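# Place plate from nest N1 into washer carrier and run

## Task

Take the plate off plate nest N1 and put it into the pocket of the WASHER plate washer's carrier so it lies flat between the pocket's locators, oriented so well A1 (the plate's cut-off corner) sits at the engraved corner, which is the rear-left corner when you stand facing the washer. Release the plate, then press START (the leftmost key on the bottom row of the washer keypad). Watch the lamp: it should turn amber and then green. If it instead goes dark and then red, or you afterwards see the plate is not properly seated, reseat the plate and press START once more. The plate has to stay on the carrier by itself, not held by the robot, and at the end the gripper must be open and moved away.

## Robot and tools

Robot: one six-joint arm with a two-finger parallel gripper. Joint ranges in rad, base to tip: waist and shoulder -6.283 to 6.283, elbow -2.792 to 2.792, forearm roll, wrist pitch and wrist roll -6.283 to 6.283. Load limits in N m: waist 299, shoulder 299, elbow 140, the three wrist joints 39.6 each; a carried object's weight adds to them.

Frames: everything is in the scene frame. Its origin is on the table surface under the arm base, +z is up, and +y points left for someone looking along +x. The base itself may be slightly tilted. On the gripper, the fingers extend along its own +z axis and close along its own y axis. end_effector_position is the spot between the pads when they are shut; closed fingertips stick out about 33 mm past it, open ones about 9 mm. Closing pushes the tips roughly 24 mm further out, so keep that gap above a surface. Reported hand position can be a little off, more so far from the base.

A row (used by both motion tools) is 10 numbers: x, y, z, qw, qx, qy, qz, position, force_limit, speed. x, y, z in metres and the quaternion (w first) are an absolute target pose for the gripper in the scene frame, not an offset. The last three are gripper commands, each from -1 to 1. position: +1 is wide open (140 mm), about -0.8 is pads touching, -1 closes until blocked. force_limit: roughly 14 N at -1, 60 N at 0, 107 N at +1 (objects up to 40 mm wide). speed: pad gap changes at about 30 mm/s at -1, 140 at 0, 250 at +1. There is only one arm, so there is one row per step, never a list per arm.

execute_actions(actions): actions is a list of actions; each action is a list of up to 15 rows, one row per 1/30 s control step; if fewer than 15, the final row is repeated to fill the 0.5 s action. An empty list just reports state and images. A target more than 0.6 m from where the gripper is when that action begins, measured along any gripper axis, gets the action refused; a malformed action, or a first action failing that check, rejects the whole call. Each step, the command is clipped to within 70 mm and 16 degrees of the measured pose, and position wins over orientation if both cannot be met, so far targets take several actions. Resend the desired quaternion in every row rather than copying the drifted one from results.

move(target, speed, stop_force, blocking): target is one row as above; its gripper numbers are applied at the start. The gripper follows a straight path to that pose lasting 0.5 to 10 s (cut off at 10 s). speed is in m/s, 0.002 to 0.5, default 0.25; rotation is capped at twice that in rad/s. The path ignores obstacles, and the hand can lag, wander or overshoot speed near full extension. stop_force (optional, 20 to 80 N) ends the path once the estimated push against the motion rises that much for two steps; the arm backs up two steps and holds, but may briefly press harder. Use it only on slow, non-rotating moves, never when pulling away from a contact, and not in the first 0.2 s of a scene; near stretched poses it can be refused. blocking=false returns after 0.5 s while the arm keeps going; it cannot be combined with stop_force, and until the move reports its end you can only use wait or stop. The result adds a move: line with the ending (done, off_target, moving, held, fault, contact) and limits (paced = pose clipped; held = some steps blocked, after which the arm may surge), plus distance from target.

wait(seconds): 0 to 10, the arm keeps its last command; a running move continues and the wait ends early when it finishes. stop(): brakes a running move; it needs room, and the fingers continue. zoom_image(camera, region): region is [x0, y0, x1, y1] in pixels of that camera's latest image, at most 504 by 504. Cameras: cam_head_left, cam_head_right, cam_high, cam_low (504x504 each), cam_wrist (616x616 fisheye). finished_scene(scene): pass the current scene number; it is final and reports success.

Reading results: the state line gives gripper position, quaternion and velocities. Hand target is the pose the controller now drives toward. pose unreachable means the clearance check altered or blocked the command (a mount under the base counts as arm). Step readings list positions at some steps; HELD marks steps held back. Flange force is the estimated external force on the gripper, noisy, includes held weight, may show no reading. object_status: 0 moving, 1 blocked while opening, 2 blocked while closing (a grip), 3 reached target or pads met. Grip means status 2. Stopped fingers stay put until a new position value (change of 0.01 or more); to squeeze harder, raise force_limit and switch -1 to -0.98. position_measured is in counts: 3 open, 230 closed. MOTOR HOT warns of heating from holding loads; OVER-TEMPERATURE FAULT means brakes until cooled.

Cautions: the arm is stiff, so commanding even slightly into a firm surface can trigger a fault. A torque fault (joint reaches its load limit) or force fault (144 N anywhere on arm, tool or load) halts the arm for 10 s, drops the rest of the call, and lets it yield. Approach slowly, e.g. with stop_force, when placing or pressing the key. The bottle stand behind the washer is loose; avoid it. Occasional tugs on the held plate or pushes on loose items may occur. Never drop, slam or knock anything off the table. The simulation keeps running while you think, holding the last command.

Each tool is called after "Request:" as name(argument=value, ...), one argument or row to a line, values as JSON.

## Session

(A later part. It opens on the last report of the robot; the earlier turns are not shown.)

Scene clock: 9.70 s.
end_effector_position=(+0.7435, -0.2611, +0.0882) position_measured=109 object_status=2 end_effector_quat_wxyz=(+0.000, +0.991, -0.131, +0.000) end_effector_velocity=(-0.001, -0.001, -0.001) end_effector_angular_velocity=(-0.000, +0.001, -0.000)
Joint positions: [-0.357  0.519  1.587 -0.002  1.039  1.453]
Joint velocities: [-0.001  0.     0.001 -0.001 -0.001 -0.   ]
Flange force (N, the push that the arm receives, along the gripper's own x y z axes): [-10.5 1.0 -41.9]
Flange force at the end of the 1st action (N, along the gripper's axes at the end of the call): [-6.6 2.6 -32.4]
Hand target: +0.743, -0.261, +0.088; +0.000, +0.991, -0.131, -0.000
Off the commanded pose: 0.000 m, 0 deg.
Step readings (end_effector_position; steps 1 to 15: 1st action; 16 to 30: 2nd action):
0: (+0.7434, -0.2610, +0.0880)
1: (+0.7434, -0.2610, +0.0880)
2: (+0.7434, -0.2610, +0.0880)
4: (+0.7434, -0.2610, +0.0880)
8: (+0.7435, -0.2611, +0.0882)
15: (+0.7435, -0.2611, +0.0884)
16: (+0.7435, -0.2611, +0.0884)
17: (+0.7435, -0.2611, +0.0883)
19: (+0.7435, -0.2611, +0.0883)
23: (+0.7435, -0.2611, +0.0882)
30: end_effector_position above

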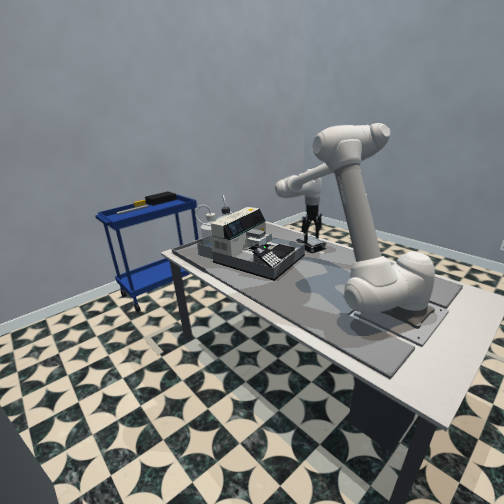

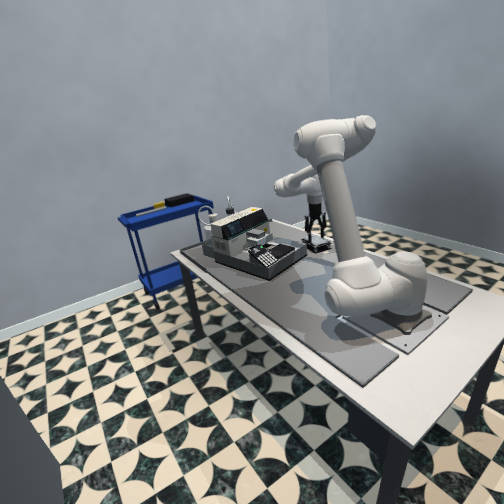

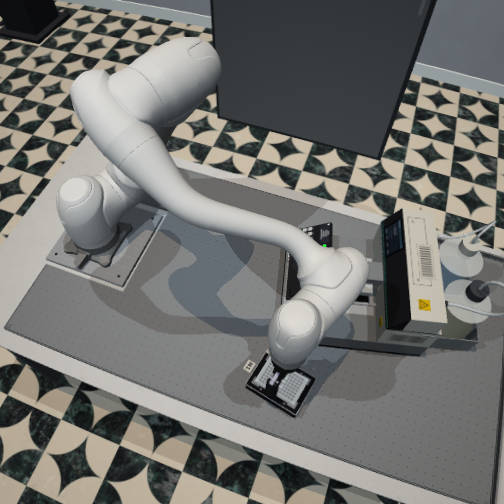

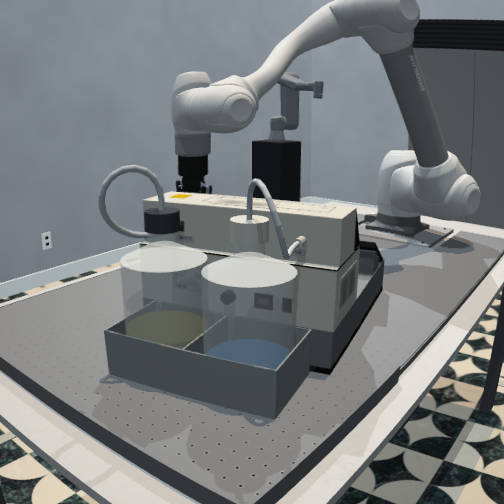

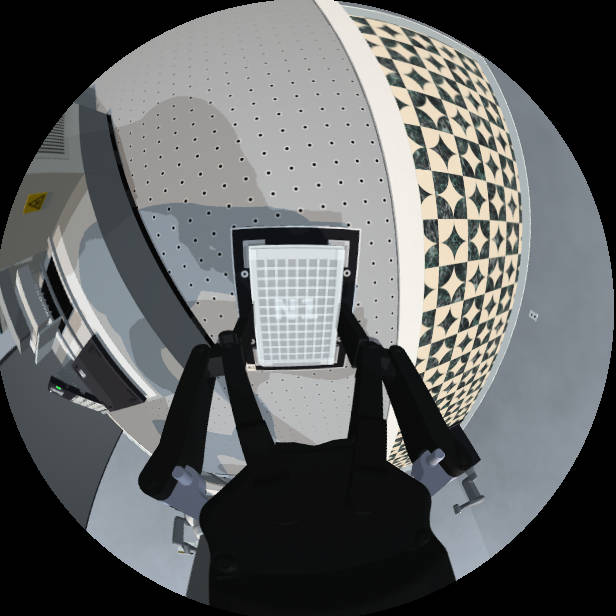

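Request:
move(
  target=[0.7434,-0.261,0.105,0,0.9914,-0.1305,0,-1,0,-0.7],
  speed=0.03,
)

Request:
move(
  target=[0.73,-0.24,0.24,0,0.9914,-0.1305,0,-1,0,-0.7],
)

Request:
move(
  target=[0.70,0.07,0.24,0,0.766,-0.6428,0,-1,0,-0.7],
)

Scene clock: 10.70 s.
end_effector_position=(+0.7434, -0.2610, +0.1050) position_measured=110 object_status=2 end_effector_quat_wxyz=(+0.000, +0.991, -0.130, -0.000) end_effector_velocity=(+0.001, +0.001, +0.000) end_effector_angular_velocity=(+0.001, -0.001, -0.001)
Joint positions: [-0.357  0.506  1.574 -0.002  1.065  1.453]
Joint velocities: [ 0.001  0.    -0.     0.002 -0.001  0.001]
Flange force (N, the push that the arm receives, along the gripper's own x y z axes): [-2.1 0.8 -5.3]
Hand target: +0.743, -0.261, +0.105; -0.000, +0.991, -0.130, +0.000
Off the commanded pose: 0.000 m, 0 deg.
move: done

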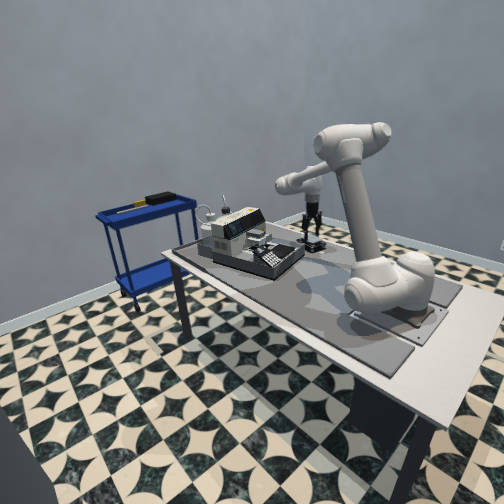

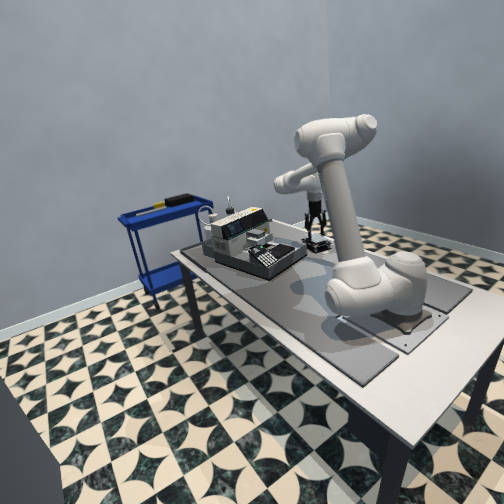

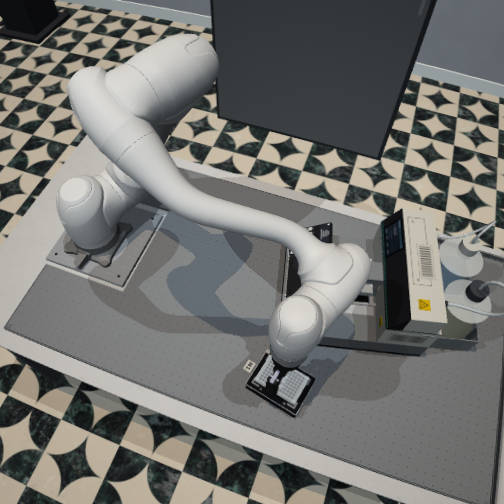

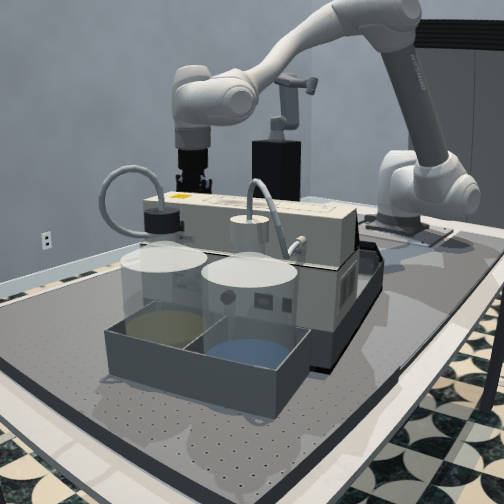

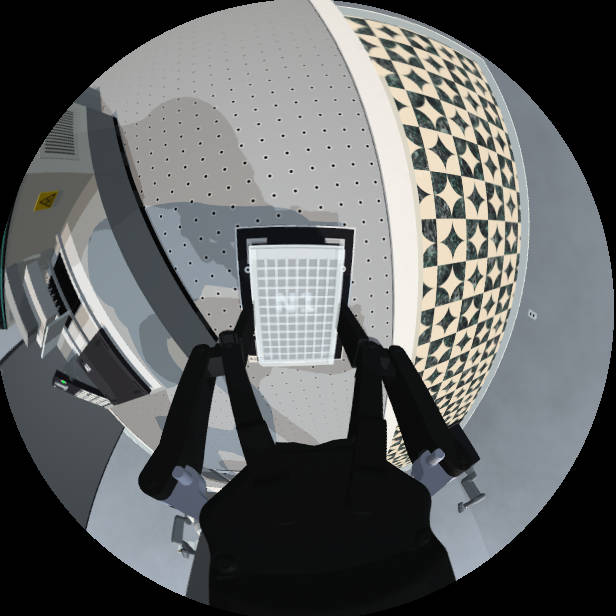

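Scene clock: 11.63 s.
end_effector_position=(+0.7298, -0.2398, +0.2401) position_measured=110 object_status=2 end_effector_quat_wxyz=(-0.000, +0.991, -0.130, +0.000) end_effector_velocity=(+0.000, -0.000, -0.000) end_effector_angular_velocity=(-0.000, +0.000, -0.000)
Joint positions: [-0.338  0.391  1.486 -0.002  1.269  1.472]
Joint velocities: [-0.     0.001 -0.001 -0.    -0.     0.   ]
Flange force (N, the push that the arm receives, along the gripper's own x y z axes): [-0.8 2.1 -3.1]
Hand target: +0.730, -0.240, +0.240; -0.000, +0.991, -0.130, +0.000
Off the commanded pose: 0.000 m, 0 deg.
move: done

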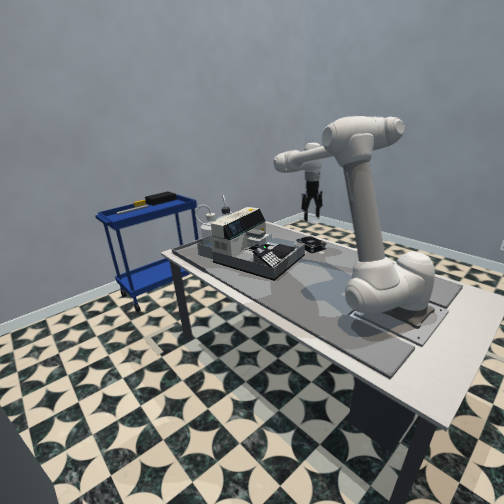

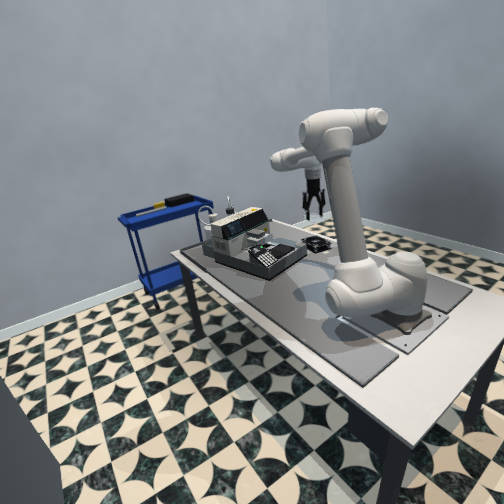

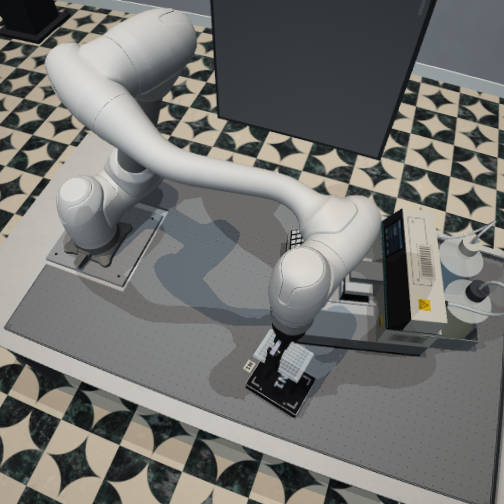

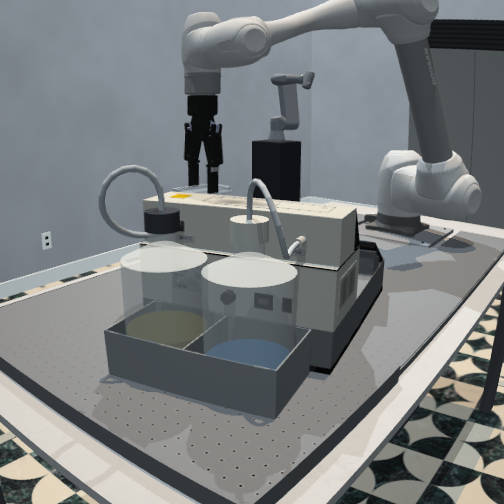

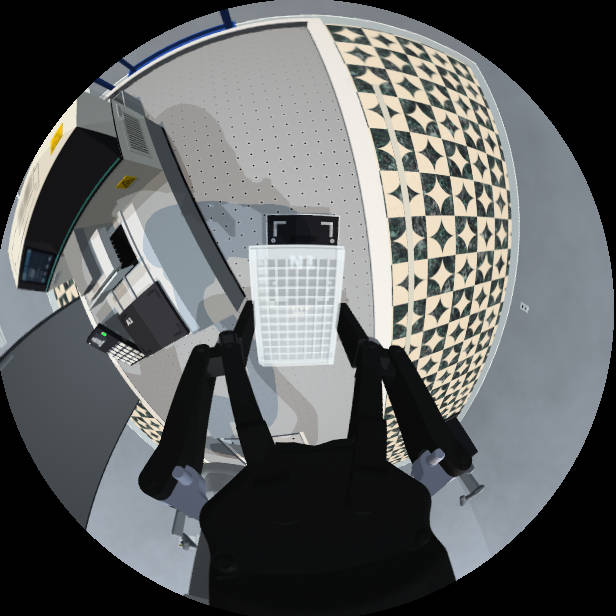

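Scene clock: 14.27 s.
end_effector_position=(+0.7001, +0.0701, +0.2398) position_measured=110 object_status=2 end_effector_quat_wxyz=(+0.000, +0.766, -0.643, -0.000) end_effector_velocity=(+0.000, +0.000, -0.001) end_effector_angular_velocity=(+0.001, +0.001, -0.001)
Joint positions: [ 0.074  0.293  1.623 -0.     1.231  3.018]
Joint velocities: [ 0.     0.001  0.     0.001 -0.     0.001]
Flange force (N, the push that the arm receives, along the gripper's own x y z axes): [-1.8 0.6 -2.8]
Hand target: +0.700, +0.070, +0.240; +0.000, +0.766, -0.643, -0.000
Off the commanded pose: 0.000 m, 0 deg.
move: done

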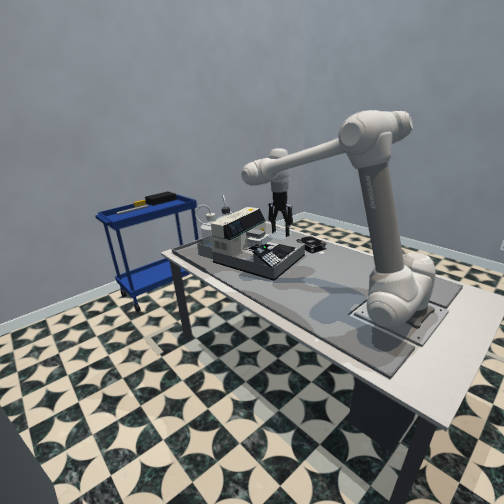

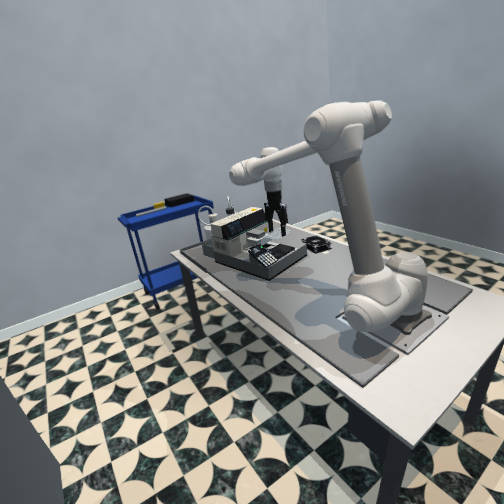

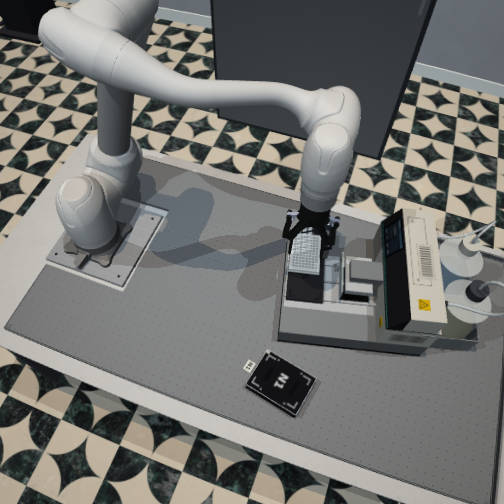

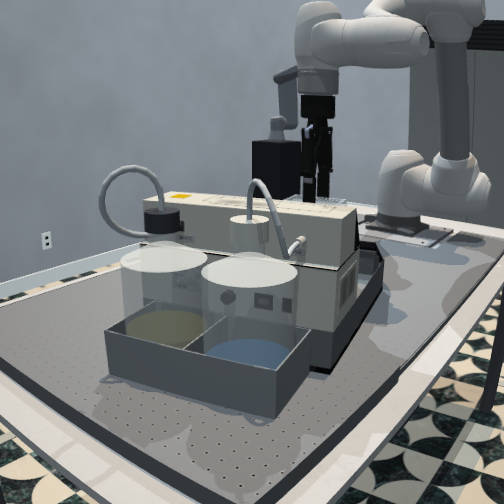

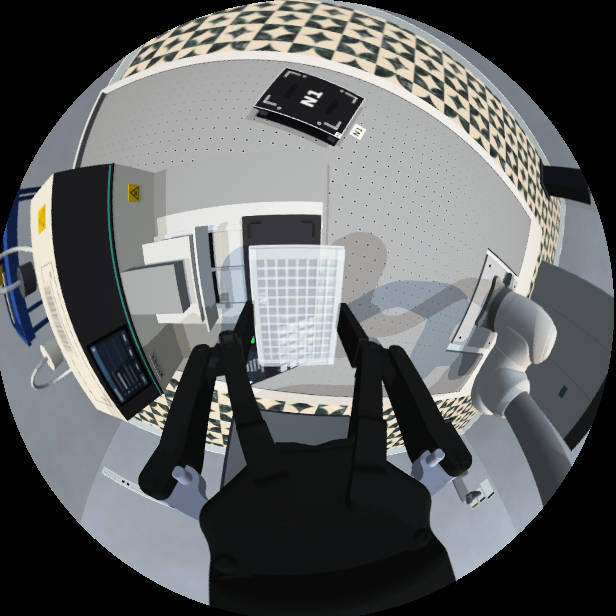

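Request:
move(
  target=[0.725,0.049,0.175,0,0.766,-0.6428,0,-1,0,-0.7],
  speed=0.15,
)

Request:
zoom_image(
  camera="cam_wrist",
  region=[225,215,375,285],
)

Scene clock: 15.37 s.
end_effector_position=(+0.7250, +0.0489, +0.1749) position_measured=110 object_status=2 end_effector_quat_wxyz=(+0.000, +0.766, -0.643, +0.000) end_effector_velocity=(+0.000, -0.001, -0.001) end_effector_angular_velocity=(-0.000, +0.002, -0.001)
Joint positions: [ 0.044  0.367  1.646 -0.001  1.133  2.988]
Joint velocities: [-0.001  0.002 -0.    -0.     0.    -0.   ]
Flange force (N, the push that the arm receives, along the gripper's own x y z axes): [1.3 -0.9 -2.5]
Hand target: +0.725, +0.049, +0.175; +0.000, +0.766, -0.643, +0.000
Off the commanded pose: 0.000 m, 0 deg.
move: done

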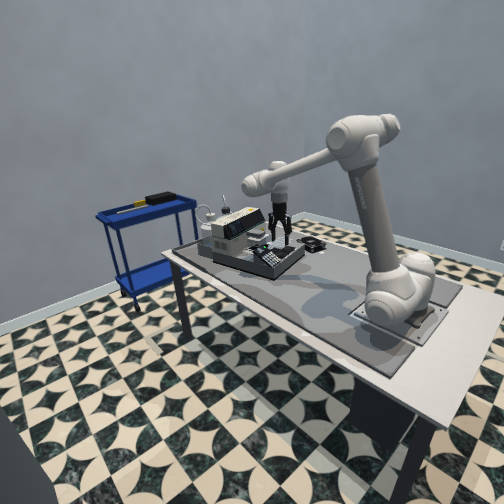

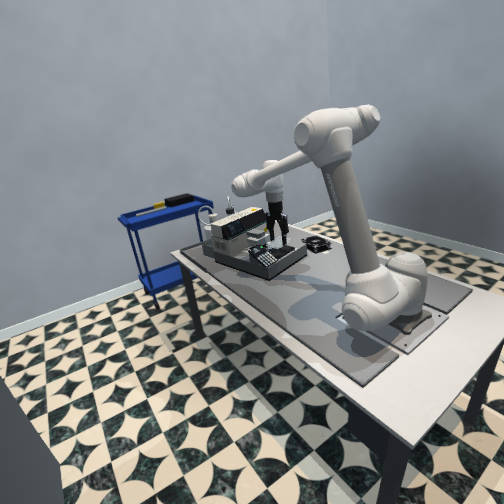

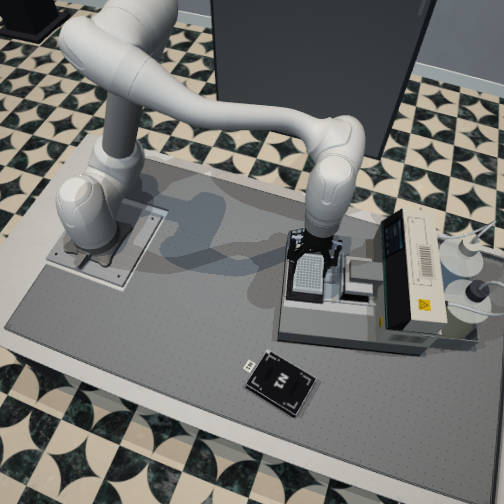

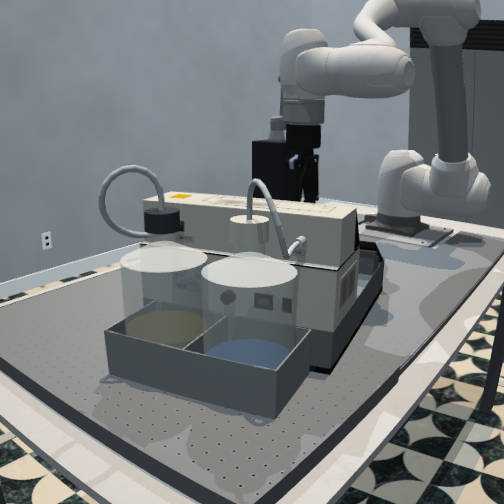

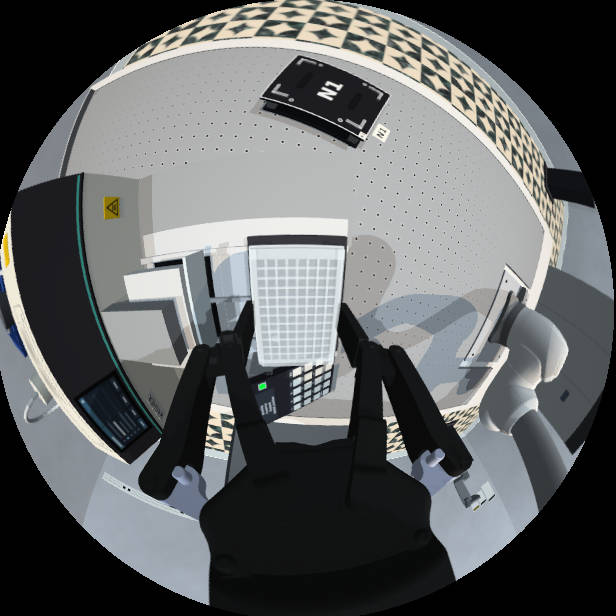

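Region (225, 215, 375, 285) of cam_wrist's 616x616 image, scaled by 3.360, with more detail than that image has; it fills the top 235 rows of this view, and the rest is white.

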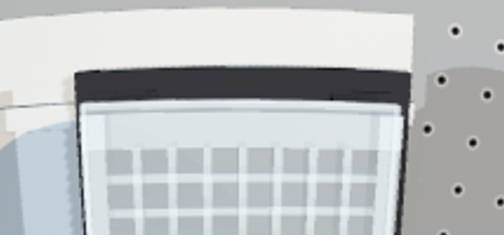

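Request:
move(
  target=[0.7241,0.0534,0.147,0,0.766,-0.6428,0,-1,0,-0.7],
  speed=0.06,
)

Request:
zoom_image(
  camera="cam_wrist",
  region=[225,215,375,285],
)

Scene clock: 16.27 s.
end_effector_position=(+0.7242, +0.0534, +0.1470) position_measured=110 object_status=2 end_effector_quat_wxyz=(+0.000, +0.766, -0.643, +0.000) end_effector_velocity=(+0.000, +0.001, +0.000) end_effector_angular_velocity=(+0.001, -0.001, +0.000)
Joint positions: [ 0.05   0.386  1.673 -0.001  1.086  2.994]
Joint velocities: [ 0.001 -0.001  0.     0.001 -0.001 -0.   ]
Flange force (N, the push that the arm receives, along the gripper's own x y z axes): [0.3 3.0 -4.0]
Hand target: +0.724, +0.053, +0.147; +0.000, +0.766, -0.643, +0.000
Off the commanded pose: 0.000 m, 0 deg.
move: done

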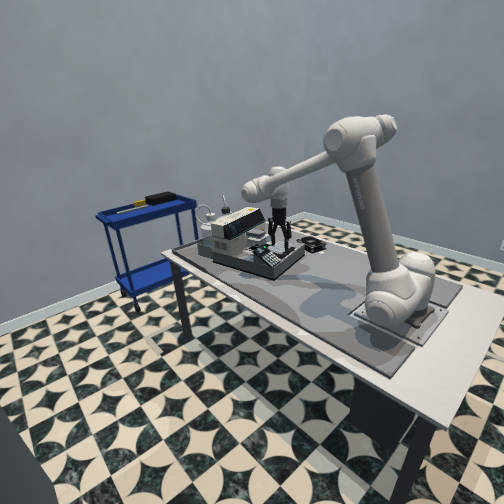

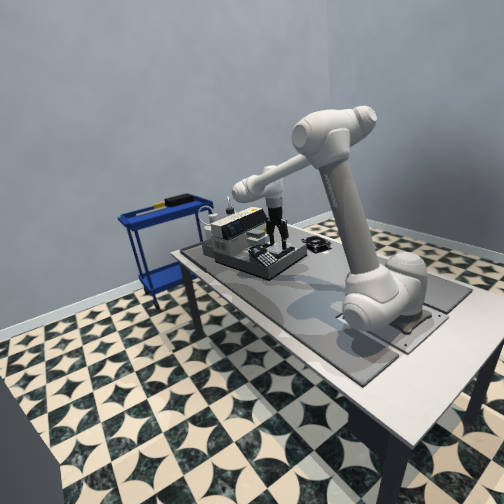

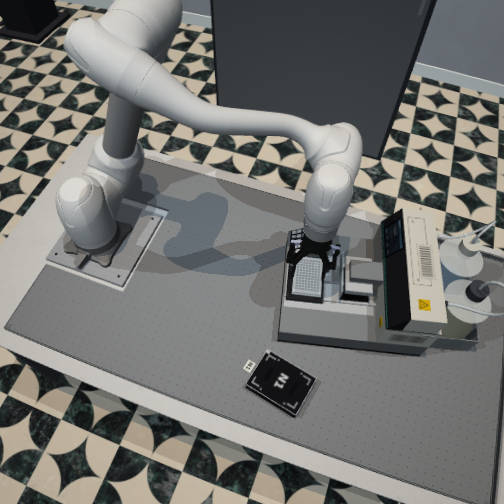

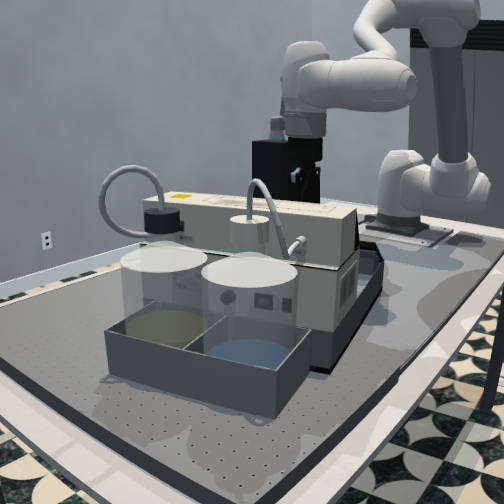

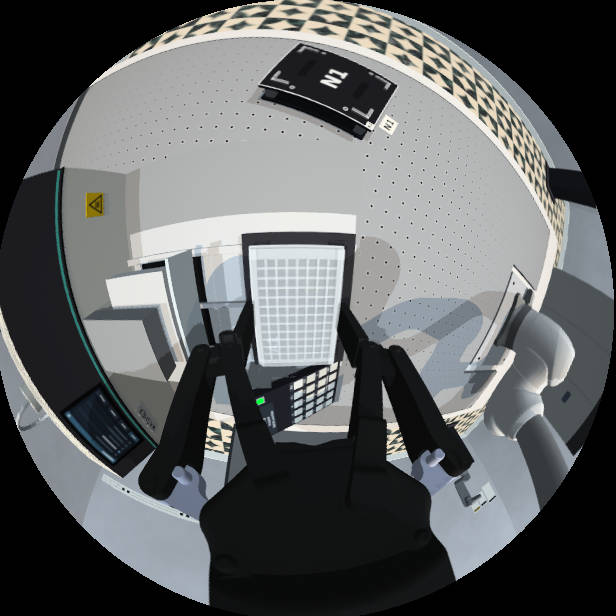

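Region (225, 215, 375, 285) of cam_wrist's 616x616 image, scaled by 3.360, with more detail than that image has; it fills the top 235 rows of this view, and the rest is white.

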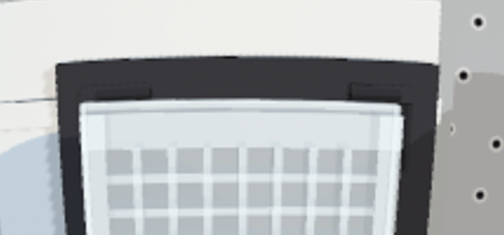

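Request:
move(
  target=[0.7218,0.054,0.141,0,0.766,-0.6428,0,-1,0,-0.7],
  speed=0.02,
)

Request:
zoom_image(
  camera="cam_wrist",
  region=[225,215,375,285],
)

Scene clock: 22.27 s.
end_effector_position=(+0.7218, +0.0540, +0.1410) position_measured=110 object_status=2 end_effector_quat_wxyz=(+0.000, +0.766, -0.643, +0.000) end_effector_velocity=(-0.000, +0.000, +0.001) end_effector_angular_velocity=(-0.001, -0.001, +0.002)
Joint positions: [ 0.051  0.388  1.684 -0.001  1.074  2.995]
Joint velocities: [ 0.001 -0.001  0.    -0.001  0.    -0.   ]
Flange force (N, the push that the arm receives, along the gripper's own x y z axes): [0.3 3.6 -5.3]
Hand target: +0.722, +0.054, +0.141; +0.000, +0.766, -0.643, +0.000
Off the commanded pose: 0.000 m, 0 deg.
move: done

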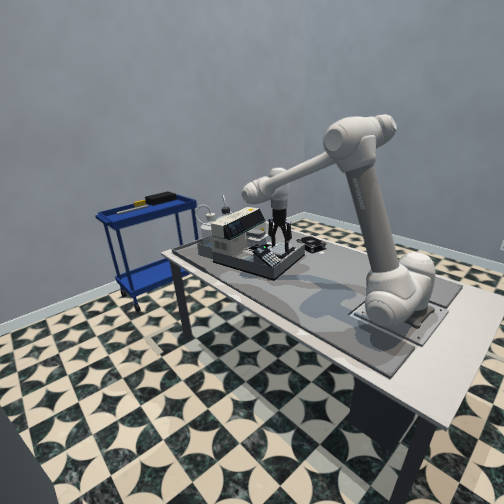

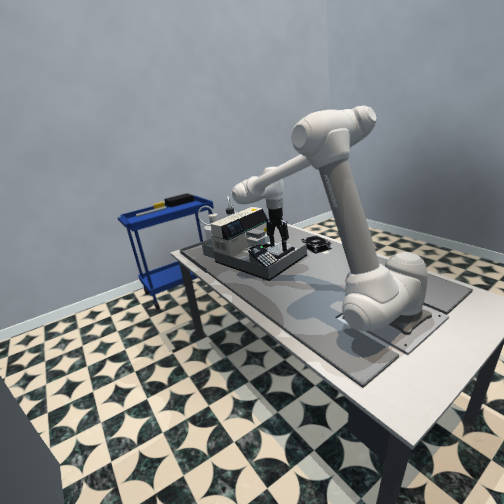

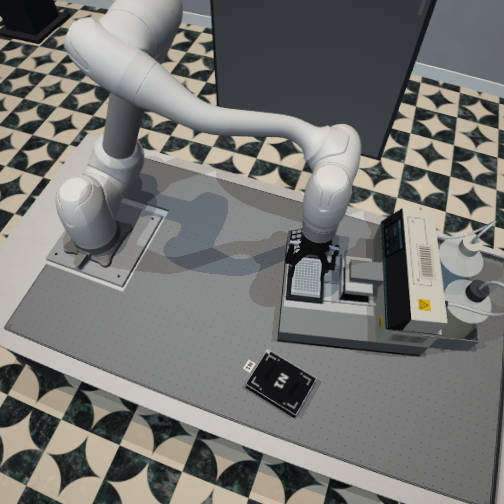

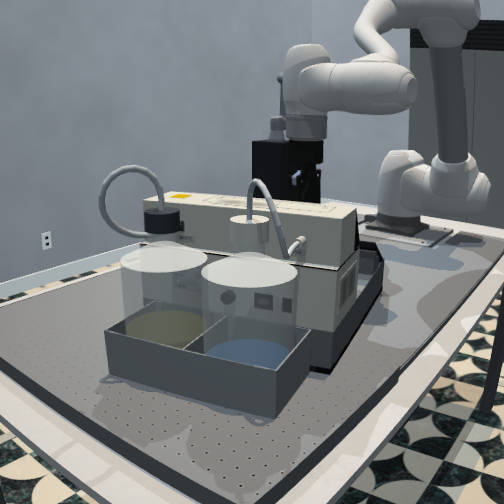

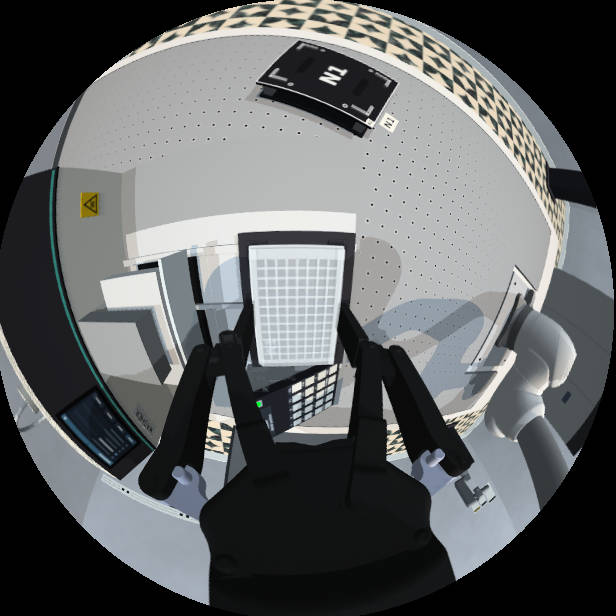

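Region (225, 215, 375, 285) of cam_wrist's 616x616 image, scaled by 3.360, with more detail than that image has; it fills the top 235 rows of this view, and the rest is white.

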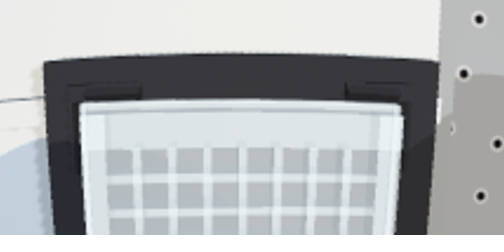

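Request:
move(
  target=[0.7218,0.054,0.129,0,0.766,-0.6428,0,-1,0,-0.7],
  speed=0.005,
  stop_force=20,
)

Request:
zoom_image(
  camera="cam_wrist",
  region=[225,215,375,285],
)

Scene clock: 23.40 s.
end_effector_position=(+0.7218, +0.0540, +0.1377) position_measured=110 object_status=2 end_effector_quat_wxyz=(-0.000, +0.766, -0.643, +0.000) end_effector_velocity=(-0.002, -0.001, +0.000) end_effector_angular_velocity=(+0.000, +0.005, -0.001)
Joint positions: [ 0.051  0.39   1.687 -0.001  1.069  2.995]
Joint velocities: [-0.001 -0.    -0.     0.     0.005 -0.   ]
Flange force (N, the push that the arm receives, along the gripper's own x y z axes): [0.0 7.2 -34.7]
Hand target: +0.722, +0.054, +0.138; -0.000, +0.766, -0.643, +0.000
Off the commanded pose: 0.009 m, 0 deg.
move: contact

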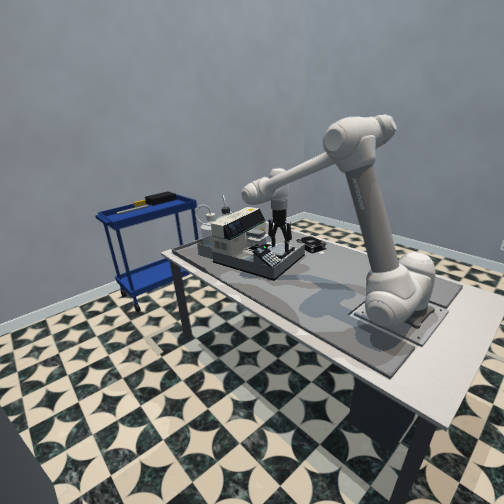

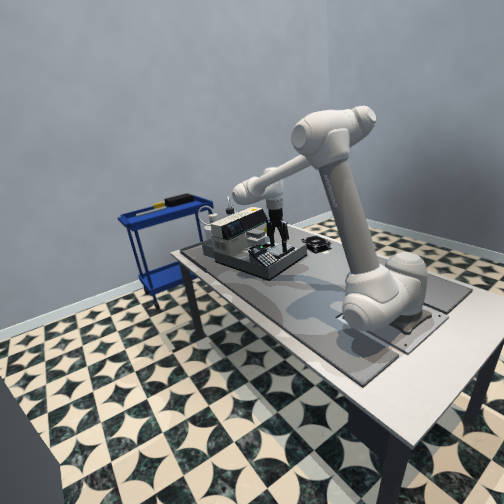

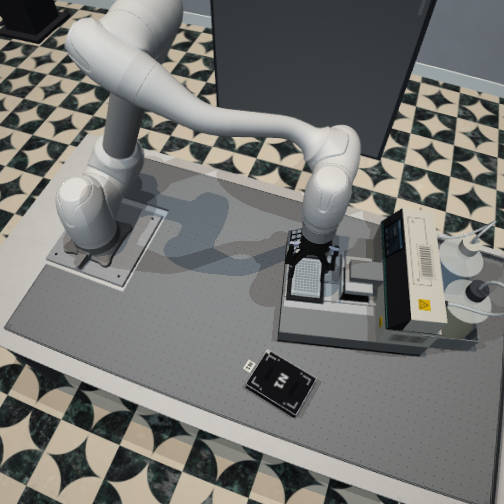

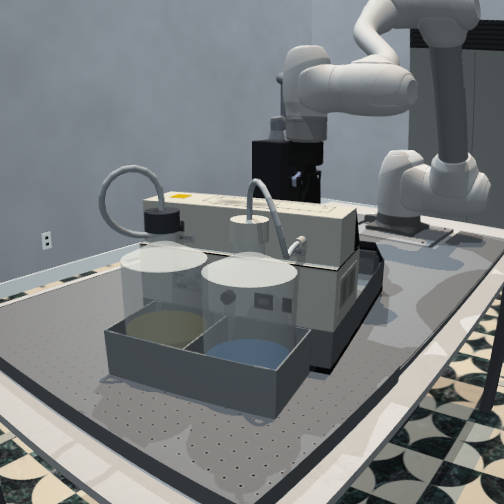

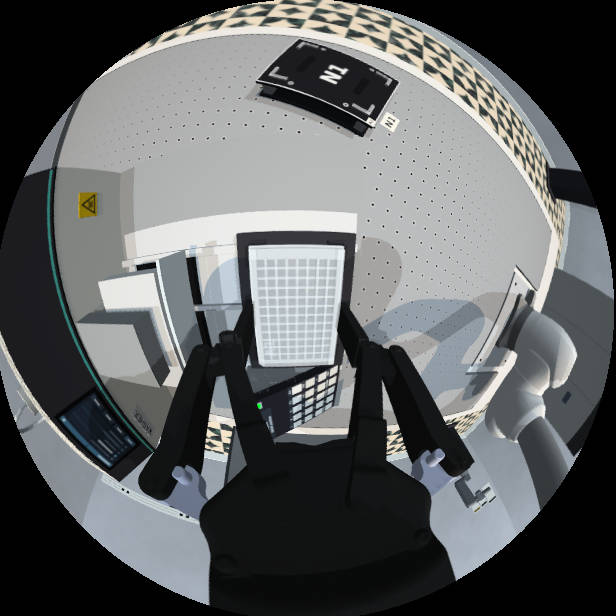

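Region (225, 215, 375, 285) of cam_wrist's 616x616 image, scaled by 3.360, with more detail than that image has; it fills the top 235 rows of this view, and the rest is white.

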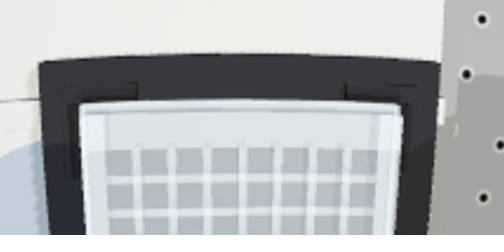

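Request:
zoom_image(
  camera="cam_wrist",
  region=[230,230,370,390],
)

Request:
zoom_image(
  camera="cam_high",
  region=[270,230,350,320],
)

Region (230, 230, 370, 390) of cam_wrist's 616x616 image, scaled by 3.150, with more detail than that image has; it fills the left 441 columns of this view, and the rest is white.

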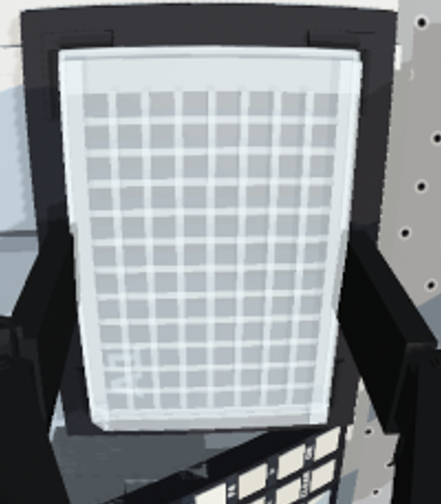

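Region (270, 230, 350, 320) of cam_high's 504x504 image, scaled by 5.600, with more detail than that image has.

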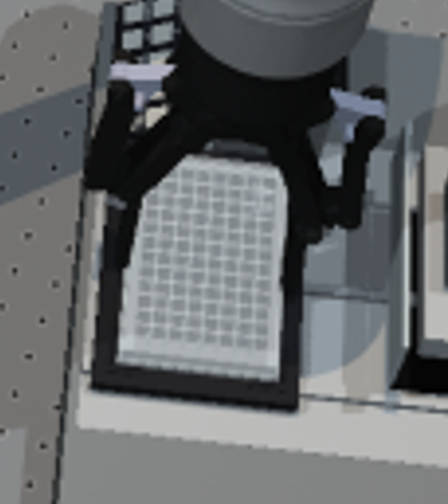

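Request:
move(
  target=[0.7226,0.0531,0.1395,0,0.766,-0.6428,0,-1,0,-0.7],
  speed=0.01,
)

Request:
move(
  target=[0.7226,0.0531,0.129,0,0.766,-0.6428,0,-1,0,-0.7],
  speed=0.005,
  stop_force=20,
)

Request:
zoom_image(
  camera="cam_wrist",
  region=[230,230,370,390],
)

Scene clock: 24.53 s.
end_effector_position=(+0.7226, +0.0531, +0.1395) position_measured=110 object_status=2 end_effector_quat_wxyz=(+0.000, +0.766, -0.643, -0.000) end_effector_velocity=(-0.000, +0.001, -0.000) end_effector_angular_velocity=(+0.000, +0.001, +0.001)
Joint positions: [ 0.05   0.39   1.684 -0.001  1.072  2.994]
Joint velocities: [ 0.001 -0.     0.     0.     0.001 -0.   ]
Flange force (N, the push that the arm receives, along the gripper's own x y z axes): [-13.4 4.7 -2.3]
Hand target: +0.723, +0.053, +0.140; -0.000, +0.766, -0.643, -0.000
Off the commanded pose: 0.000 m, 0 deg.
move: done

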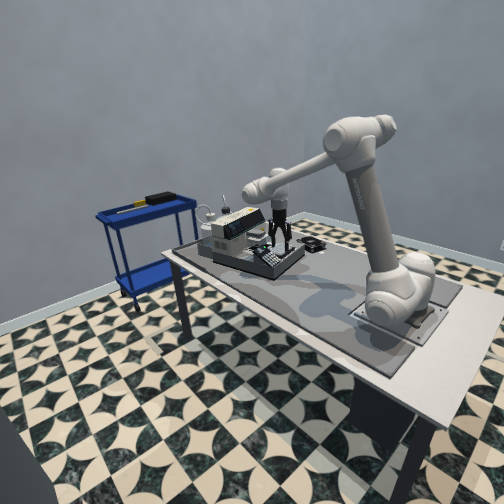

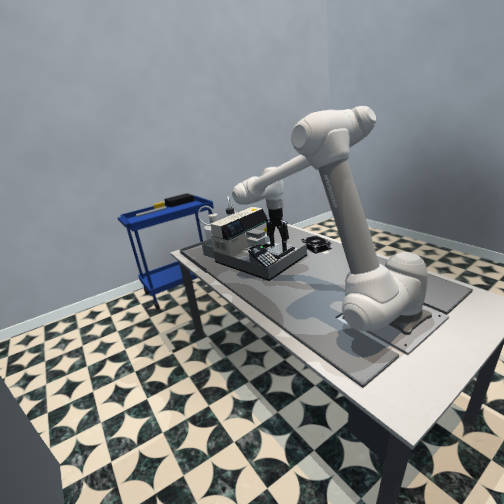

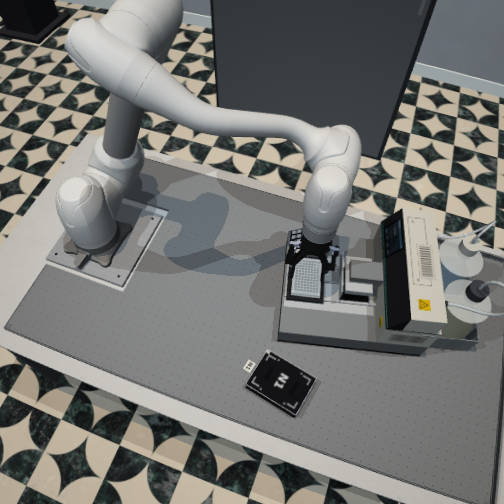

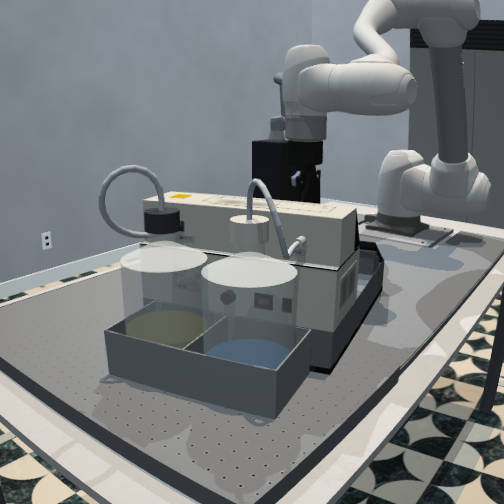

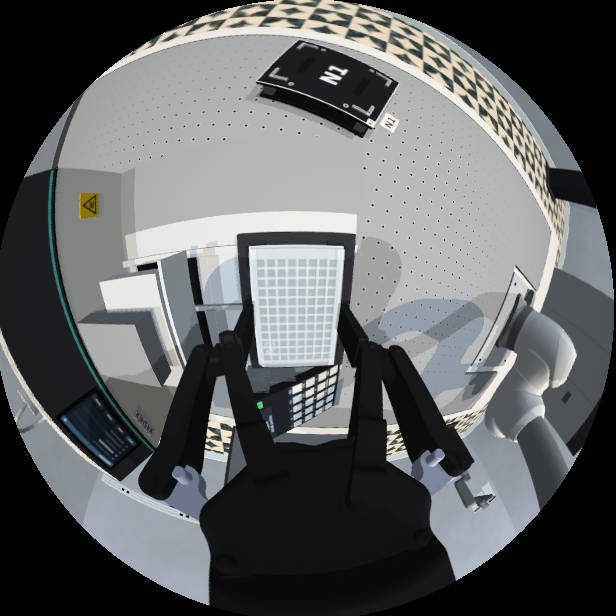

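Scene clock: 25.13 s.
end_effector_position=(+0.7226, +0.0531, +0.1381) position_measured=110 object_status=2 end_effector_quat_wxyz=(-0.000, +0.766, -0.643, +0.000) end_effector_velocity=(-0.000, +0.000, +0.001) end_effector_angular_velocity=(-0.001, +0.002, +0.001)
Joint positions: [ 0.05   0.391  1.685 -0.001  1.07   2.994]
Joint velocities: [ 0.001 -0.    -0.003 -0.001  0.005  0.   ]
Flange force (N, the push that the arm receives, along the gripper's own x y z axes): [-18.6 8.0 -19.8]
Hand target: +0.723, +0.053, +0.138; -0.000, +0.766, -0.643, +0.000
Off the commanded pose: 0.009 m, 0 deg.
move: contact

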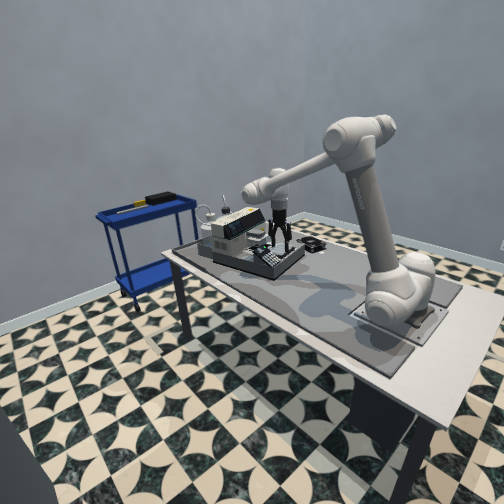

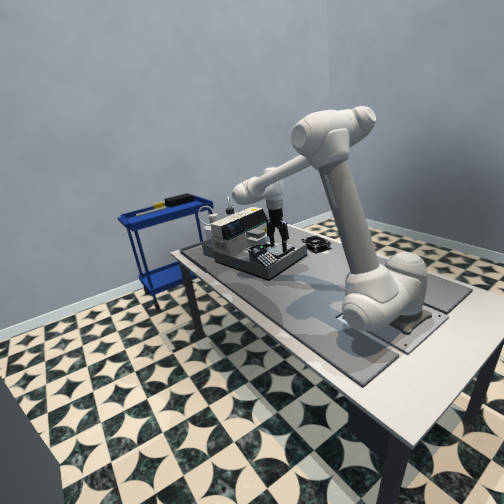

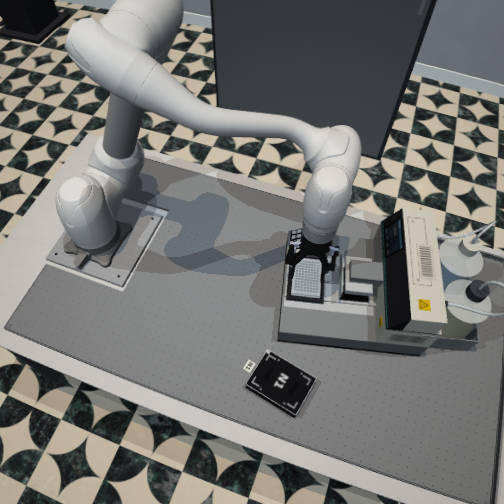

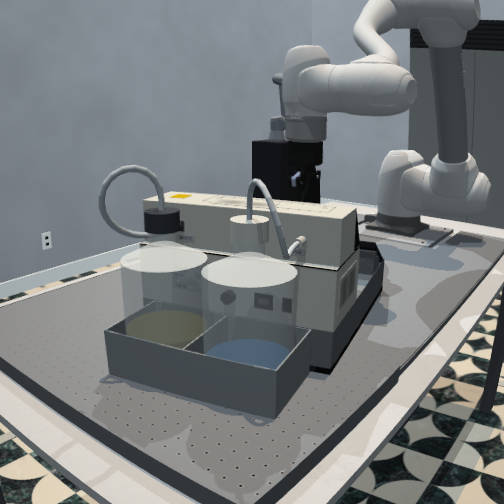

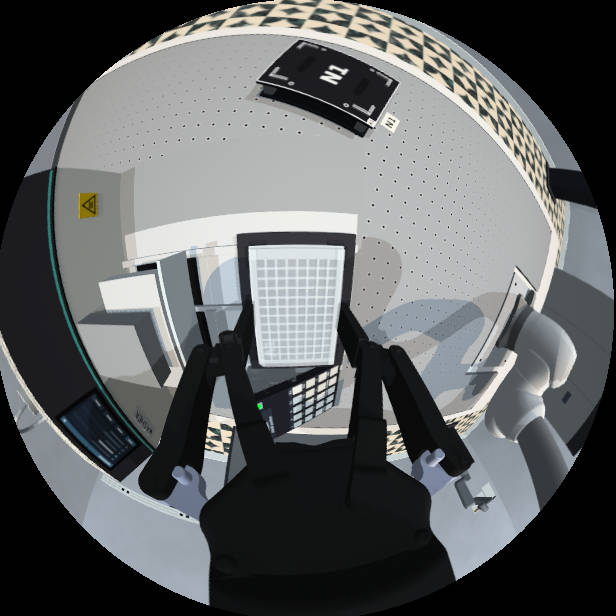

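Region (230, 230, 370, 390) of cam_wrist's 616x616 image, scaled by 3.150, with more detail than that image has; it fills the left 441 columns of this view, and the rest is white.

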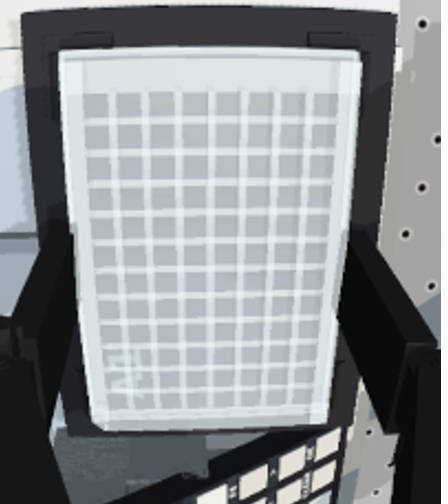

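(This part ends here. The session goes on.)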